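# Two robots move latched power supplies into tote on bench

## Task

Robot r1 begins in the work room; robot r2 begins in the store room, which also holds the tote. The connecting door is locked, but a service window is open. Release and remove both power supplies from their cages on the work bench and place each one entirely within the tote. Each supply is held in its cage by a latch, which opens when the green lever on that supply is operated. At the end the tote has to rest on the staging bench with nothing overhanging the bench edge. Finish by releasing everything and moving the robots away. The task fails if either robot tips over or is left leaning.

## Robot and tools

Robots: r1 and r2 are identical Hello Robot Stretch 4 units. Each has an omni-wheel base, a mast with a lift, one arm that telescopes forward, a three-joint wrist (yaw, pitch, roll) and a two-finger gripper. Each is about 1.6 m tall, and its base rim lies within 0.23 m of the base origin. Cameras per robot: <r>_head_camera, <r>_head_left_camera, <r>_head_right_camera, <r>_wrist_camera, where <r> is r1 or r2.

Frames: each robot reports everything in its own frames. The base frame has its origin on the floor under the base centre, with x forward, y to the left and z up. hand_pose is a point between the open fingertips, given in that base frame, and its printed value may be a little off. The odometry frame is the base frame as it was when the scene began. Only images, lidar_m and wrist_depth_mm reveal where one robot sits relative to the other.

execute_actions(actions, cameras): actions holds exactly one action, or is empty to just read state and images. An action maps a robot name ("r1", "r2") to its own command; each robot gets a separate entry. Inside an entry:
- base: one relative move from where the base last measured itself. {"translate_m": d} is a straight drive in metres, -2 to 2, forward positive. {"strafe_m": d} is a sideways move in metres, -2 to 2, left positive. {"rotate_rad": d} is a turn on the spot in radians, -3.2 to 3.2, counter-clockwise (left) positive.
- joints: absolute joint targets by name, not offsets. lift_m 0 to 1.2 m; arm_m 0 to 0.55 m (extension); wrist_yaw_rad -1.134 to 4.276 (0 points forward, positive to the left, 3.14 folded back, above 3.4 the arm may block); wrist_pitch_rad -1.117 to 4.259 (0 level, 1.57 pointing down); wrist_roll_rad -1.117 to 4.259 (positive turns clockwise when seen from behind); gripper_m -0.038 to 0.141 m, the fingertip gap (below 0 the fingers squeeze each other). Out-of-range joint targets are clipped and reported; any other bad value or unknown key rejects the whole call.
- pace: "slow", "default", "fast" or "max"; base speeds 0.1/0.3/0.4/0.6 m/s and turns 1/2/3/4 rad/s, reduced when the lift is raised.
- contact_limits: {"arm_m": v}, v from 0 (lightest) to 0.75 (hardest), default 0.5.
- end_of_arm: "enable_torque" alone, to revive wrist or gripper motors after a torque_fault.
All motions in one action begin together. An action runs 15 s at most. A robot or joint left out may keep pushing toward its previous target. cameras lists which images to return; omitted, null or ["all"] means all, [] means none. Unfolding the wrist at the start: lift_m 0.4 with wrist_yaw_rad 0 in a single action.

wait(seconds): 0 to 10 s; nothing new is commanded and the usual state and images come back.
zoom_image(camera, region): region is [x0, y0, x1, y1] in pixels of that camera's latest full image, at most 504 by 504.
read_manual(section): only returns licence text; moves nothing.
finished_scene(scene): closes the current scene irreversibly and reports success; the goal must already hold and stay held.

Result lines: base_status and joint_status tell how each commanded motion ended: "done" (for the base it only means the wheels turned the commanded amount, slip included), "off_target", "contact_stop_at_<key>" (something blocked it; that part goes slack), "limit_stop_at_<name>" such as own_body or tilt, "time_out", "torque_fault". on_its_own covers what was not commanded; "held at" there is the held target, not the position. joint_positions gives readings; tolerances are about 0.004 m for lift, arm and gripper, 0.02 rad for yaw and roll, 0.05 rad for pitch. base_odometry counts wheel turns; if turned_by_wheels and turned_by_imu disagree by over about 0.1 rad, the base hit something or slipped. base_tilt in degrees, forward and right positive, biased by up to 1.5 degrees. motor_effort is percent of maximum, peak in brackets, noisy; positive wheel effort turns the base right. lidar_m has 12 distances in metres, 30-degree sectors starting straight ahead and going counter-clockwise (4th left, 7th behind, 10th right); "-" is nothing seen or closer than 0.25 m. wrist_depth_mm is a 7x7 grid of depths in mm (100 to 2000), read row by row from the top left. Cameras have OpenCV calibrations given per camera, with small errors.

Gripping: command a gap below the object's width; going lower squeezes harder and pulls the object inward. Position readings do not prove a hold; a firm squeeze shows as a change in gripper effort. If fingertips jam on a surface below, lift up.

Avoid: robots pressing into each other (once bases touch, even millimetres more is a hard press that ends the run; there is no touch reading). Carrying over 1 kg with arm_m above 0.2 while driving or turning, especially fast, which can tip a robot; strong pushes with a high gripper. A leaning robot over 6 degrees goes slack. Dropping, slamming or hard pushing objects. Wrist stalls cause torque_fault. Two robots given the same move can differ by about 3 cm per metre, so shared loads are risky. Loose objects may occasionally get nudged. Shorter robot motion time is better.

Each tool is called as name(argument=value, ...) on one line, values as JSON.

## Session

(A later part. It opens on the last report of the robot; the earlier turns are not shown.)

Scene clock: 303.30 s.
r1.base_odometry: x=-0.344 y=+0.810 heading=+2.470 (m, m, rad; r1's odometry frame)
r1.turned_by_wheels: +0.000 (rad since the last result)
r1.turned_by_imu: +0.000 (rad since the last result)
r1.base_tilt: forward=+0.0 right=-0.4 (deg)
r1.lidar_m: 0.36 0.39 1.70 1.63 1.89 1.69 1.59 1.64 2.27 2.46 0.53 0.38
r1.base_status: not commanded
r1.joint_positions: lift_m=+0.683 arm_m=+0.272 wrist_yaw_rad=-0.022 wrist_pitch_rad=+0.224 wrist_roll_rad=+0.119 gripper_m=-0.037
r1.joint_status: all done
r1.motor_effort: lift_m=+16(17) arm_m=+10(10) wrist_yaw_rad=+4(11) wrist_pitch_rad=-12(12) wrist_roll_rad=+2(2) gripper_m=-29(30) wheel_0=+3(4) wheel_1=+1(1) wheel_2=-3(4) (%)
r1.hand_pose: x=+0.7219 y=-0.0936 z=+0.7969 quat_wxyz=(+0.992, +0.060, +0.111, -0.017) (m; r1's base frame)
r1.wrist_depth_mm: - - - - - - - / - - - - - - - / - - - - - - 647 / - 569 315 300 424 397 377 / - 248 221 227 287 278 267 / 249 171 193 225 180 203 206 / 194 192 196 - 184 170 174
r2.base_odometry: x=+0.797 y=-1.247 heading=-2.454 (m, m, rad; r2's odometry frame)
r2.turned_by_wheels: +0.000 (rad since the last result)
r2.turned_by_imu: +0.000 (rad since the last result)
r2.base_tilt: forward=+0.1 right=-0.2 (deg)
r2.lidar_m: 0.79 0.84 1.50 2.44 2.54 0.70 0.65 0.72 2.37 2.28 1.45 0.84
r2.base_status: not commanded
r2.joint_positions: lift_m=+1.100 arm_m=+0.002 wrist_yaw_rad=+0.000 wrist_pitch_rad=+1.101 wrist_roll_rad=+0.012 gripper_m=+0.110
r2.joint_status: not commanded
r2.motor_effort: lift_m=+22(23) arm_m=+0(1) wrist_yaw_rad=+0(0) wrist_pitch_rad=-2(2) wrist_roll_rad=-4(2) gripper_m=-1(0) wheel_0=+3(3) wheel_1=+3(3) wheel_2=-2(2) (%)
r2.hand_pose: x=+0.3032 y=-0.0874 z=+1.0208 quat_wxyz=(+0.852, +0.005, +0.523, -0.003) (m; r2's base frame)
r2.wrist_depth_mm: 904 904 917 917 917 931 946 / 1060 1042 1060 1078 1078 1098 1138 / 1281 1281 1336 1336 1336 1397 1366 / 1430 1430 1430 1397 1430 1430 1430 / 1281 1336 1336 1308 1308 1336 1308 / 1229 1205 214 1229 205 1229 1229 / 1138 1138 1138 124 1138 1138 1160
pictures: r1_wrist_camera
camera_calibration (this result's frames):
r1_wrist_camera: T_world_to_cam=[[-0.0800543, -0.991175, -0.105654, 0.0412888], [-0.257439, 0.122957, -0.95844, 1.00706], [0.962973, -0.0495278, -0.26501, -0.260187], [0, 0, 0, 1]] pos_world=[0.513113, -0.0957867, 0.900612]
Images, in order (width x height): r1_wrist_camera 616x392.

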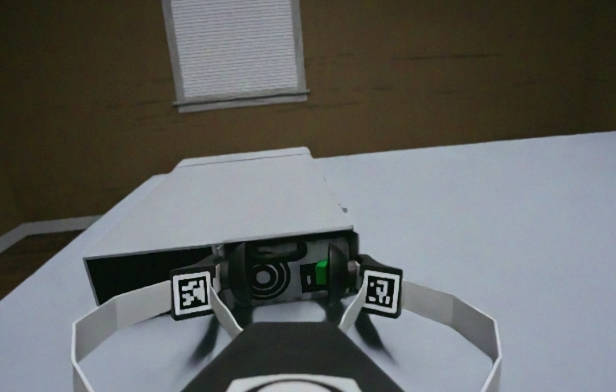

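execute_actions(actions=[{"r1":{"base":{"strafe_m":-0.003},"joints":{"arm_m":0.267},"pace":"slow"}}], cameras=[])

execute_actions(actions=[{"r1":{"base":{"strafe_m":-0.002},"joints":{"arm_m":0.265},"pace":"slow"}}], cameras=["r1_wrist_camera"])

zoom_image(camera="r1_wrist_camera", region=[200, 190, 400, 330])

Scene clock: 304.23 s.
r1.base_odometry: x=-0.342 y=+0.812 heading=+2.470 (m, m, rad; r1's odometry frame)
r1.turned_by_wheels: +0.001 (rad since the last result)
r1.turned_by_imu: +0.001 (rad since the last result)
r1.base_tilt: forward=+0.0 right=-0.3 (deg)
r1.lidar_m: 0.39 0.39 1.70 1.65 1.86 1.64 1.60 1.67 2.30 2.46 0.56 0.40
r1.base_status: done
r1.joint_positions: lift_m=+0.683 arm_m=+0.269 wrist_yaw_rad=-0.016 wrist_pitch_rad=+0.223 wrist_roll_rad=+0.119 gripper_m=-0.037
r1.joint_status: all done
r1.motor_effort: lift_m=+17(17) arm_m=-11(9) wrist_yaw_rad=-12(12) wrist_pitch_rad=-11(12) wrist_roll_rad=+3(3) gripper_m=-32(33) wheel_0=+3(6) wheel_1=+1(3) wheel_2=+2(2) (%)
r1.hand_pose: x=+0.7197 y=-0.0920 z=+0.7971 quat_wxyz=(+0.992, +0.060, +0.111, -0.015) (m; r1's base frame)
r1.wrist_depth_mm: - - - - - - - / - - - - - - - / - - - - - - 647 / - 574 317 303 421 399 382 / - 253 224 229 287 278 270 / 250 162 197 227 181 202 206 / 194 192 196 - 183 170 174
r2.base_odometry: x=+0.797 y=-1.247 heading=-2.454 (m, m, rad; r2's odometry frame)
r2.turned_by_wheels: +0.000 (rad since the last result)
r2.turned_by_imu: +0.000 (rad since the last result)
r2.base_tilt: forward=+0.1 right=-0.2 (deg)
r2.lidar_m: 0.79 0.83 1.49 2.43 2.53 0.72 0.66 0.71 2.38 2.26 1.47 0.83
r2.base_status: not commanded
r2.joint_positions: lift_m=+1.100 arm_m=+0.002 wrist_yaw_rad=+0.000 wrist_pitch_rad=+1.101 wrist_roll_rad=+0.012 gripper_m=+0.110
r2.joint_status: not commanded
r2.motor_effort: lift_m=+23(23) arm_m=+0(1) wrist_yaw_rad=+0(0) wrist_pitch_rad=-3(3) wrist_roll_rad=-1(2) gripper_m=-1(2) wheel_0=+3(3) wheel_1=+3(3) wheel_2=-2(2) (%)
r2.hand_pose: x=+0.3032 y=-0.0874 z=+1.0208 quat_wxyz=(+0.852, +0.005, +0.523, -0.003) (m; r2's base frame)
r2.wrist_depth_mm: 891 904 917 917 917 931 946 / 1060 1060 1060 1078 1098 1118 1098 / 1281 1308 1308 1336 1336 1366 1366 / 1430 1430 1397 1464 1397 1430 1430 / 1308 1308 1308 1336 1308 1308 1308 / 1229 1205 214 1229 205 1205 1205 / 1138 1118 1138 124 1160 1138 1160
pictures: none
No camera images: the call's "cameras" was empty. Leave "cameras" out to get every camera's image.

Scene clock: 304.80 s.
r1.base_odometry: x=-0.341 y=+0.814 heading=+2.471 (m, m, rad; r1's odometry frame)
r1.turned_by_wheels: +0.001 (rad since the last result)
r1.turned_by_imu: +0.001 (rad since the last result)
r1.base_tilt: forward=-0.1 right=-0.3 (deg)
r1.lidar_m: 0.38 0.40 1.66 1.63 1.89 1.65 1.57 1.67 2.29 2.44 0.58 0.40
r1.base_status: done
r1.joint_positions: lift_m=+0.683 arm_m=+0.267 wrist_yaw_rad=-0.014 wrist_pitch_rad=+0.223 wrist_roll_rad=+0.119 gripper_m=-0.037
r1.joint_status: all done
r1.on_its_own: wrist_yaw_rad is at rest, and its effort (-20) is outside its rest range (-13 to +13)
r1.motor_effort: lift_m=+17(17) arm_m=-12(11) wrist_yaw_rad=-20(18) wrist_pitch_rad=-8(11) wrist_roll_rad=+4(2) gripper_m=-34(33) wheel_0=+0(7) wheel_1=+1(4) wheel_2=+5(5) (%)
r1.hand_pose: x=+0.7182 y=-0.0914 z=+0.7972 quat_wxyz=(+0.992, +0.060, +0.110, -0.014) (m; r1's base frame)
r1.wrist_depth_mm: - - - - - - - / - - - - - - - / - - - - - - 661 / - - 315 304 424 399 384 / - 254 226 229 291 278 270 / 250 167 201 228 181 202 208 / 195 193 197 - 185 173 174
r2.base_odometry: x=+0.797 y=-1.247 heading=-2.454 (m, m, rad; r2's odometry frame)
r2.turned_by_wheels: +0.000 (rad since the last result)
r2.turned_by_imu: +0.000 (rad since the last result)
r2.base_tilt: forward=+0.2 right=-0.2 (deg)
r2.lidar_m: 0.78 0.82 1.47 2.42 2.55 0.71 0.68 0.68 2.37 2.27 1.47 0.84
r2.base_status: not commanded
r2.joint_positions: lift_m=+1.100 arm_m=+0.002 wrist_yaw_rad=+0.000 wrist_pitch_rad=+1.101 wrist_roll_rad=+0.012 gripper_m=+0.110
r2.joint_status: not commanded
r2.motor_effort: lift_m=+23(23) arm_m=+0(0) wrist_yaw_rad=+0(0) wrist_pitch_rad=-3(2) wrist_roll_rad=-2(1) gripper_m=-1(3) wheel_0=+3(3) wheel_1=+3(3) wheel_2=-2(2) (%)
r2.hand_pose: x=+0.3032 y=-0.0874 z=+1.0208 quat_wxyz=(+0.852, +0.005, +0.523, -0.003) (m; r2's base frame)
r2.wrist_depth_mm: 904 904 904 917 917 931 946 / 1060 1060 1078 1098 1078 1118 1138 / 1281 1281 1308 1336 1366 1366 1366 / 1430 1397 1430 1430 1430 1430 1430 / 1308 1308 1308 1308 1308 1336 1308 / 1205 1205 213 1229 206 1229 1229 / 1138 1118 1160 123 1160 1138 1138
pictures: r1_wrist_camera
camera_calibration (this result's frames):
r1_wrist_camera: T_world_to_cam=[[-0.0722611, -0.99177, -0.105689, 0.0375402], [-0.257242, 0.120914, -0.958753, 1.00602], [0.963642, -0.0420928, -0.263862, -0.257188], [0, 0, 0, 1]] pos_world=[0.50934, -0.095236, 0.900631]
Images, in order (width x height): r1_wrist_camera 616x392.

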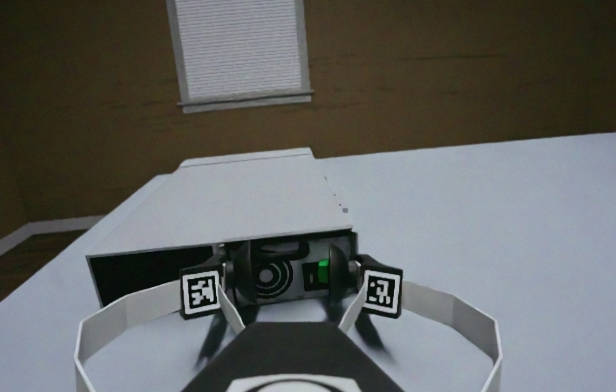

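Region (200, 190, 400, 330) of r1_wrist_camera's 616x392 image, scaled by 2.520; it fills the top 353 rows of this view, and the rest is white.

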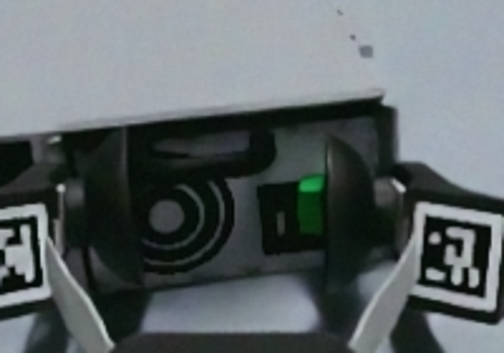

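execute_actions(actions=[{"r1":{"joints":{"arm_m":0.2635},"pace":"slow"}}], cameras=[])

execute_actions(actions=[{"r1":{"joints":{"arm_m":0.263,"lift_m":0.685},"pace":"slow"}}], cameras=[])

execute_actions(actions=[{"r1":{"joints":{"arm_m":0.2625,"lift_m":0.687},"pace":"slow"}}], cameras=["r1_wrist_camera"])

zoom_image(camera="r1_wrist_camera", region=[200, 190, 400, 330])

Scene clock: 305.47 s.
r1.base_odometry: x=-0.341 y=+0.814 heading=+2.471 (m, m, rad; r1's odometry frame)
r1.turned_by_wheels: +0.000 (rad since the last result)
r1.turned_by_imu: +0.000 (rad since the last result)
r1.base_tilt: forward=-0.1 right=-0.4 (deg)
r1.lidar_m: 0.38 0.41 1.69 1.63 1.89 1.69 1.59 1.65 2.30 2.45 0.55 0.40
r1.base_status: not commanded
r1.joint_positions: lift_m=+0.683 arm_m=+0.266 wrist_yaw_rad=-0.013 wrist_pitch_rad=+0.222 wrist_roll_rad=+0.119 gripper_m=-0.037
r1.joint_status: all done
r1.on_its_own: wrist_yaw_rad is at rest, and its effort (-21) is outside its rest range (-13 to +13)
r1.motor_effort: lift_m=+18(17) arm_m=-13(16) wrist_yaw_rad=-21(21) wrist_pitch_rad=-8(8) wrist_roll_rad=+4(2) gripper_m=-33(33) wheel_0=+0(0) wheel_1=+1(2) wheel_2=+6(6) (%)
r1.hand_pose: x=+0.7170 y=-0.0911 z=+0.7973 quat_wxyz=(+0.992, +0.060, +0.110, -0.013) (m; r1's base frame)
r1.wrist_depth_mm: - - - - - - - / - - - - - - - / - - - - - - 661 / - - 319 303 421 402 382 / - 254 228 229 287 278 268 / 252 165 198 228 180 202 208 / 195 192 198 - 185 173 174
r2.base_odometry: x=+0.797 y=-1.247 heading=-2.454 (m, m, rad; r2's odometry frame)
r2.turned_by_wheels: +0.000 (rad since the last result)
r2.turned_by_imu: +0.000 (rad since the last result)
r2.base_tilt: forward=+0.1 right=-0.2 (deg)
r2.lidar_m: 0.77 0.82 1.44 2.42 2.53 0.71 0.65 0.72 2.36 2.27 1.46 0.84
r2.base_status: not commanded
r2.joint_positions: lift_m=+1.100 arm_m=+0.002 wrist_yaw_rad=+0.000 wrist_pitch_rad=+1.101 wrist_roll_rad=+0.012 gripper_m=+0.110
r2.joint_status: not commanded
r2.motor_effort: lift_m=+23(23) arm_m=+0(0) wrist_yaw_rad=+0(0) wrist_pitch_rad=-2(3) wrist_roll_rad=-2(1) gripper_m=-1(1) wheel_0=+3(3) wheel_1=+3(3) wheel_2=-2(2) (%)
r2.hand_pose: x=+0.3032 y=-0.0874 z=+1.0208 quat_wxyz=(+0.852, +0.005, +0.523, -0.003) (m; r2's base frame)
r2.wrist_depth_mm: 891 891 904 931 917 931 946 / 1042 1060 1078 1078 1078 1098 1138 / 1281 1308 1336 1336 1366 1366 1397 / 1430 1430 1430 1430 1430 1430 1430 / 1308 1308 1336 1308 1308 1336 1336 / 1205 1205 214 1229 206 1229 1205 / 1138 1138 1138 124 1160 1138 1160
pictures: none
No camera images: the call's "cameras" was empty. Leave "cameras" out to get every camera's image.

Scene clock: 305.97 s.
r1.base_odometry: x=-0.341 y=+0.814 heading=+2.471 (m, m, rad; r1's odometry frame)
r1.turned_by_wheels: +0.000 (rad since the last result)
r1.turned_by_imu: +0.000 (rad since the last result)
r1.base_tilt: forward=+0.0 right=-0.4 (deg)
r1.lidar_m: 0.38 0.43 1.69 1.66 1.90 1.68 1.59 1.64 2.28 2.45 0.54 0.39
r1.base_status: not commanded
r1.joint_positions: lift_m=+0.685 arm_m=+0.265 wrist_yaw_rad=-0.013 wrist_pitch_rad=+0.223 wrist_roll_rad=+0.119 gripper_m=-0.037
r1.joint_status: all done
r1.on_its_own: wrist_yaw_rad is at rest, and its effort (-23) is outside its rest range (-13 to +13)
r1.motor_effort: lift_m=+25(25) arm_m=-13(15) wrist_yaw_rad=-23(24) wrist_pitch_rad=-10(11) wrist_roll_rad=+4(5) gripper_m=-34(34) wheel_0=+0(0) wheel_1=+1(1) wheel_2=+7(7) (%)
r1.hand_pose: x=+0.7164 y=-0.0909 z=+0.7989 quat_wxyz=(+0.992, +0.060, +0.111, -0.013) (m; r1's base frame)
r1.wrist_depth_mm: - - - - - - - / - - - - - - - / - - - - - - 661 / - - 322 306 421 402 384 / - 256 228 230 289 282 271 / 253 165 196 229 181 204 208 / 197 193 198 - 186 174 175
r2.base_odometry: x=+0.797 y=-1.247 heading=-2.454 (m, m, rad; r2's odometry frame)
r2.turned_by_wheels: +0.000 (rad since the last result)
r2.turned_by_imu: +0.000 (rad since the last result)
r2.base_tilt: forward=+0.2 right=-0.3 (deg)
r2.lidar_m: 0.79 0.82 1.47 2.43 2.57 0.66 0.63 0.70 2.41 2.27 1.47 0.86
r2.base_status: not commanded
r2.joint_positions: lift_m=+1.100 arm_m=+0.002 wrist_yaw_rad=+0.000 wrist_pitch_rad=+1.101 wrist_roll_rad=+0.012 gripper_m=+0.110
r2.joint_status: not commanded
r2.motor_effort: lift_m=+23(23) arm_m=-1(1) wrist_yaw_rad=+0(0) wrist_pitch_rad=-2(3) wrist_roll_rad=-2(1) gripper_m=-1(1) wheel_0=+3(3) wheel_1=+3(3) wheel_2=-2(2) (%)
r2.hand_pose: x=+0.3032 y=-0.0874 z=+1.0208 quat_wxyz=(+0.852, +0.005, +0.523, -0.003) (m; r2's base frame)
r2.wrist_depth_mm: 891 904 904 917 931 931 931 / 1078 1060 1060 1078 1098 1098 1118 / 1281 1308 1336 1336 1336 1336 1366 / 1430 1397 1430 1430 1430 1430 1430 / 1336 1336 1308 1308 1336 1308 1336 / 1205 1229 214 1229 206 1255 1229 / 1160 1118 1138 123 1138 1138 1160
pictures: none
No camera images: the call's "cameras" was empty. Leave "cameras" out to get every camera's image.

Scene clock: 306.43 s.
r1.base_odometry: x=-0.341 y=+0.814 heading=+2.471 (m, m, rad; r1's odometry frame)
r1.turned_by_wheels: +0.000 (rad since the last result)
r1.turned_by_imu: +0.000 (rad since the last result)
r1.base_tilt: forward=+0.0 right=-0.4 (deg)
r1.lidar_m: 0.36 0.39 1.70 1.63 1.89 1.67 1.59 1.68 2.33 2.47 0.58 0.39
r1.base_status: not commanded
r1.joint_positions: lift_m=+0.687 arm_m=+0.265 wrist_yaw_rad=-0.012 wrist_pitch_rad=+0.225 wrist_roll_rad=+0.119 gripper_m=-0.037
r1.joint_status: all done
r1.on_its_own: wrist_yaw_rad is at rest, and its effort (-25) is outside its rest range (-13 to +13)
r1.motor_effort: lift_m=+26(25) arm_m=-14(15) wrist_yaw_rad=-25(24) wrist_pitch_rad=-14(15) wrist_roll_rad=+4(2) gripper_m=-34(37) wheel_0=+0(1) wheel_1=+1(1) wheel_2=+7(7) (%)
r1.hand_pose: x=+0.7161 y=-0.0907 z=+0.8005 quat_wxyz=(+0.992, +0.060, +0.112, -0.013) (m; r1's base frame)
r1.wrist_depth_mm: - - - - - - - / - - - - - - - / - - - - - - 661 / - - 324 309 433 399 382 / - 257 230 231 291 282 272 / 254 165 195 230 180 205 210 / 197 194 200 - 187 176 177
r2.base_odometry: x=+0.797 y=-1.247 heading=-2.454 (m, m, rad; r2's odometry frame)
r2.turned_by_wheels: +0.000 (rad since the last result)
r2.turned_by_imu: +0.000 (rad since the last result)
r2.base_tilt: forward=+0.2 right=-0.2 (deg)
r2.lidar_m: 0.79 0.84 1.44 2.43 2.56 0.69 0.65 0.70 2.39 2.26 1.46 0.84
r2.base_status: not commanded
r2.joint_positions: lift_m=+1.100 arm_m=+0.002 wrist_yaw_rad=+0.000 wrist_pitch_rad=+1.101 wrist_roll_rad=+0.012 gripper_m=+0.110
r2.joint_status: not commanded
r2.motor_effort: lift_m=+23(23) arm_m=+0(0) wrist_yaw_rad=+0(0) wrist_pitch_rad=-2(2) wrist_roll_rad=-1(1) gripper_m=+0(1) wheel_0=+3(3) wheel_1=+3(3) wheel_2=-2(2) (%)
r2.hand_pose: x=+0.3032 y=-0.0874 z=+1.0208 quat_wxyz=(+0.852, +0.005, +0.523, -0.003) (m; r2's base frame)
r2.wrist_depth_mm: 904 904 904 917 931 931 960 / 1060 1060 1078 1078 1098 1098 1118 / 1255 1308 1308 1336 1336 1366 1366 / 1430 1430 1430 1430 1464 1430 1464 / 1308 1336 1308 1308 1308 1308 1336 / 1229 1205 214 1229 205 1229 1229 / 1118 1118 1138 124 1138 1138 1138
pictures: r1_wrist_camera
camera_calibration (this result's frames):
r1_wrist_camera: T_world_to_cam=[[-0.0701485, -0.991934, -0.105573, 0.0367656], [-0.259424, 0.120333, -0.958237, 1.00964], [0.963212, -0.0398307, -0.265773, -0.252217], [0, 0, 0, 1]] pos_world=[0.507442, -0.0950698, 0.904323]
Images, in order (width x height): r1_wrist_camera 616x392.

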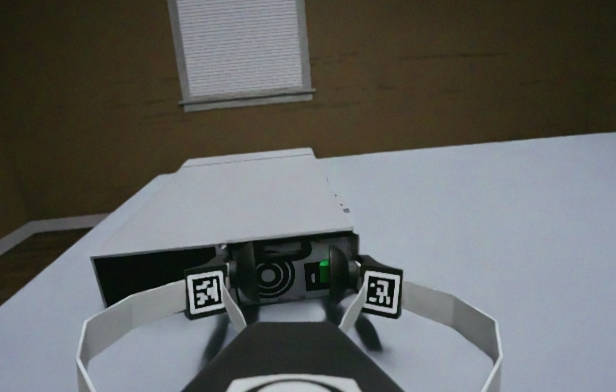

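Region (200, 190, 400, 330) of r1_wrist_camera's 616x392 image, scaled by 2.520; it fills the top 353 rows of this view, and the rest is white.

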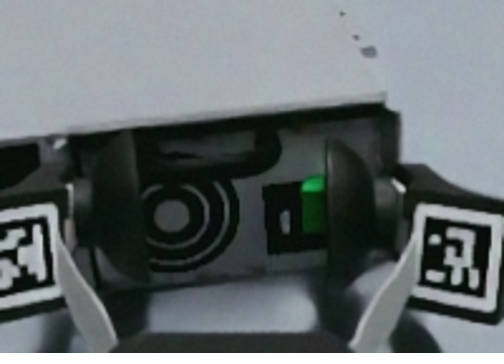

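execute_actions(actions=[{"r1":{"joints":{"arm_m":0.2615},"pace":"slow"}}], cameras=["r1_wrist_camera"])

zoom_image(camera="r1_wrist_camera", region=[200, 190, 400, 330])

Scene clock: 307.00 s.
r1.base_odometry: x=-0.341 y=+0.814 heading=+2.471 (m, m, rad; r1's odometry frame)
r1.turned_by_wheels: +0.000 (rad since the last result)
r1.turned_by_imu: +0.001 (rad since the last result)
r1.base_tilt: forward=-0.1 right=-0.3 (deg)
r1.lidar_m: 0.37 0.42 1.69 1.64 1.87 1.66 1.60 1.64 2.26 2.45 0.56 0.40
r1.base_status: not commanded
r1.joint_positions: lift_m=+0.687 arm_m=+0.263 wrist_yaw_rad=-0.011 wrist_pitch_rad=+0.226 wrist_roll_rad=+0.120 gripper_m=-0.037
r1.joint_status: all done
r1.on_its_own: wrist_yaw_rad is at rest, and its effort (-27) is outside its rest range (-13 to +13)
r1.motor_effort: lift_m=+25(26) arm_m=-11(14) wrist_yaw_rad=-27(28) wrist_pitch_rad=-16(17) wrist_roll_rad=+2(2) gripper_m=-29(34) wheel_0=+5(5) wheel_1=+3(3) wheel_2=+7(7) (%)
r1.hand_pose: x=+0.7145 y=-0.0904 z=+0.8003 quat_wxyz=(+0.992, +0.060, +0.112, -0.012) (m; r1's base frame)
r1.wrist_depth_mm: - - - - - - - / - - - - - - - / - - - - - - 640 / - - 322 304 427 397 382 / - 268 232 232 290 279 271 / 255 163 181 223 182 212 209 / 207 195 200 - 187 173 176
r2.base_odometry: x=+0.797 y=-1.247 heading=-2.454 (m, m, rad; r2's odometry frame)
r2.turned_by_wheels: +0.000 (rad since the last result)
r2.turned_by_imu: +0.000 (rad since the last result)
r2.base_tilt: forward=+0.1 right=-0.2 (deg)
r2.lidar_m: 0.80 0.85 1.47 2.45 2.55 0.70 0.64 0.70 2.38 2.26 1.44 0.83
r2.base_status: not commanded
r2.joint_positions: lift_m=+1.100 arm_m=+0.002 wrist_yaw_rad=+0.000 wrist_pitch_rad=+1.101 wrist_roll_rad=+0.012 gripper_m=+0.110
r2.joint_status: not commanded
r2.motor_effort: lift_m=+22(23) arm_m=+0(0) wrist_yaw_rad=+0(0) wrist_pitch_rad=-2(2) wrist_roll_rad=-1(0) gripper_m=-1(1) wheel_0=+3(3) wheel_1=+3(3) wheel_2=-2(2) (%)
r2.hand_pose: x=+0.3032 y=-0.0874 z=+1.0208 quat_wxyz=(+0.852, +0.005, +0.523, -0.003) (m; r2's base frame)
r2.wrist_depth_mm: 904 904 917 904 931 931 960 / 1042 1060 1078 1078 1078 1118 1118 / 1281 1281 1308 1336 1336 1366 1366 / 1430 1397 1430 1430 1430 1397 1430 / 1336 1308 1308 1336 1336 1336 1336 / 1205 1182 213 1229 206 1229 1229 / 1160 1118 1138 124 1138 1138 1160
pictures: r1_wrist_camera
camera_calibration (this result's frames):
r1_wrist_camera: T_world_to_cam=[[-0.0694552, -0.991878, -0.106558, 0.0372205], [-0.260352, 0.121137, -0.957885, 1.00947], [0.963012, -0.0387876, -0.266651, -0.24979], [0, 0, 0, 1]] pos_world=[0.505954, -0.095055, 0.904318]
Images, in order (width x height): r1_wrist_camera 616x392.

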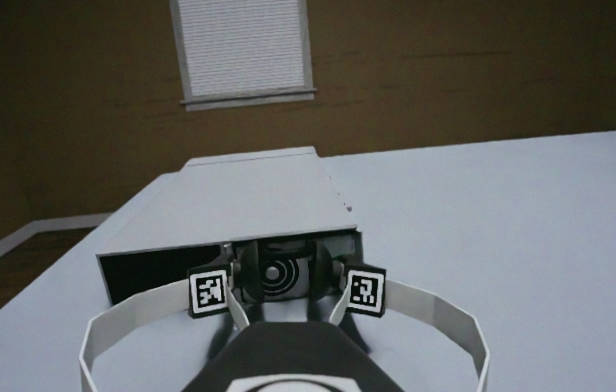

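Region (200, 190, 400, 330) of r1_wrist_camera's 616x392 image, scaled by 2.520; it fills the top 353 rows of this view, and the rest is white.

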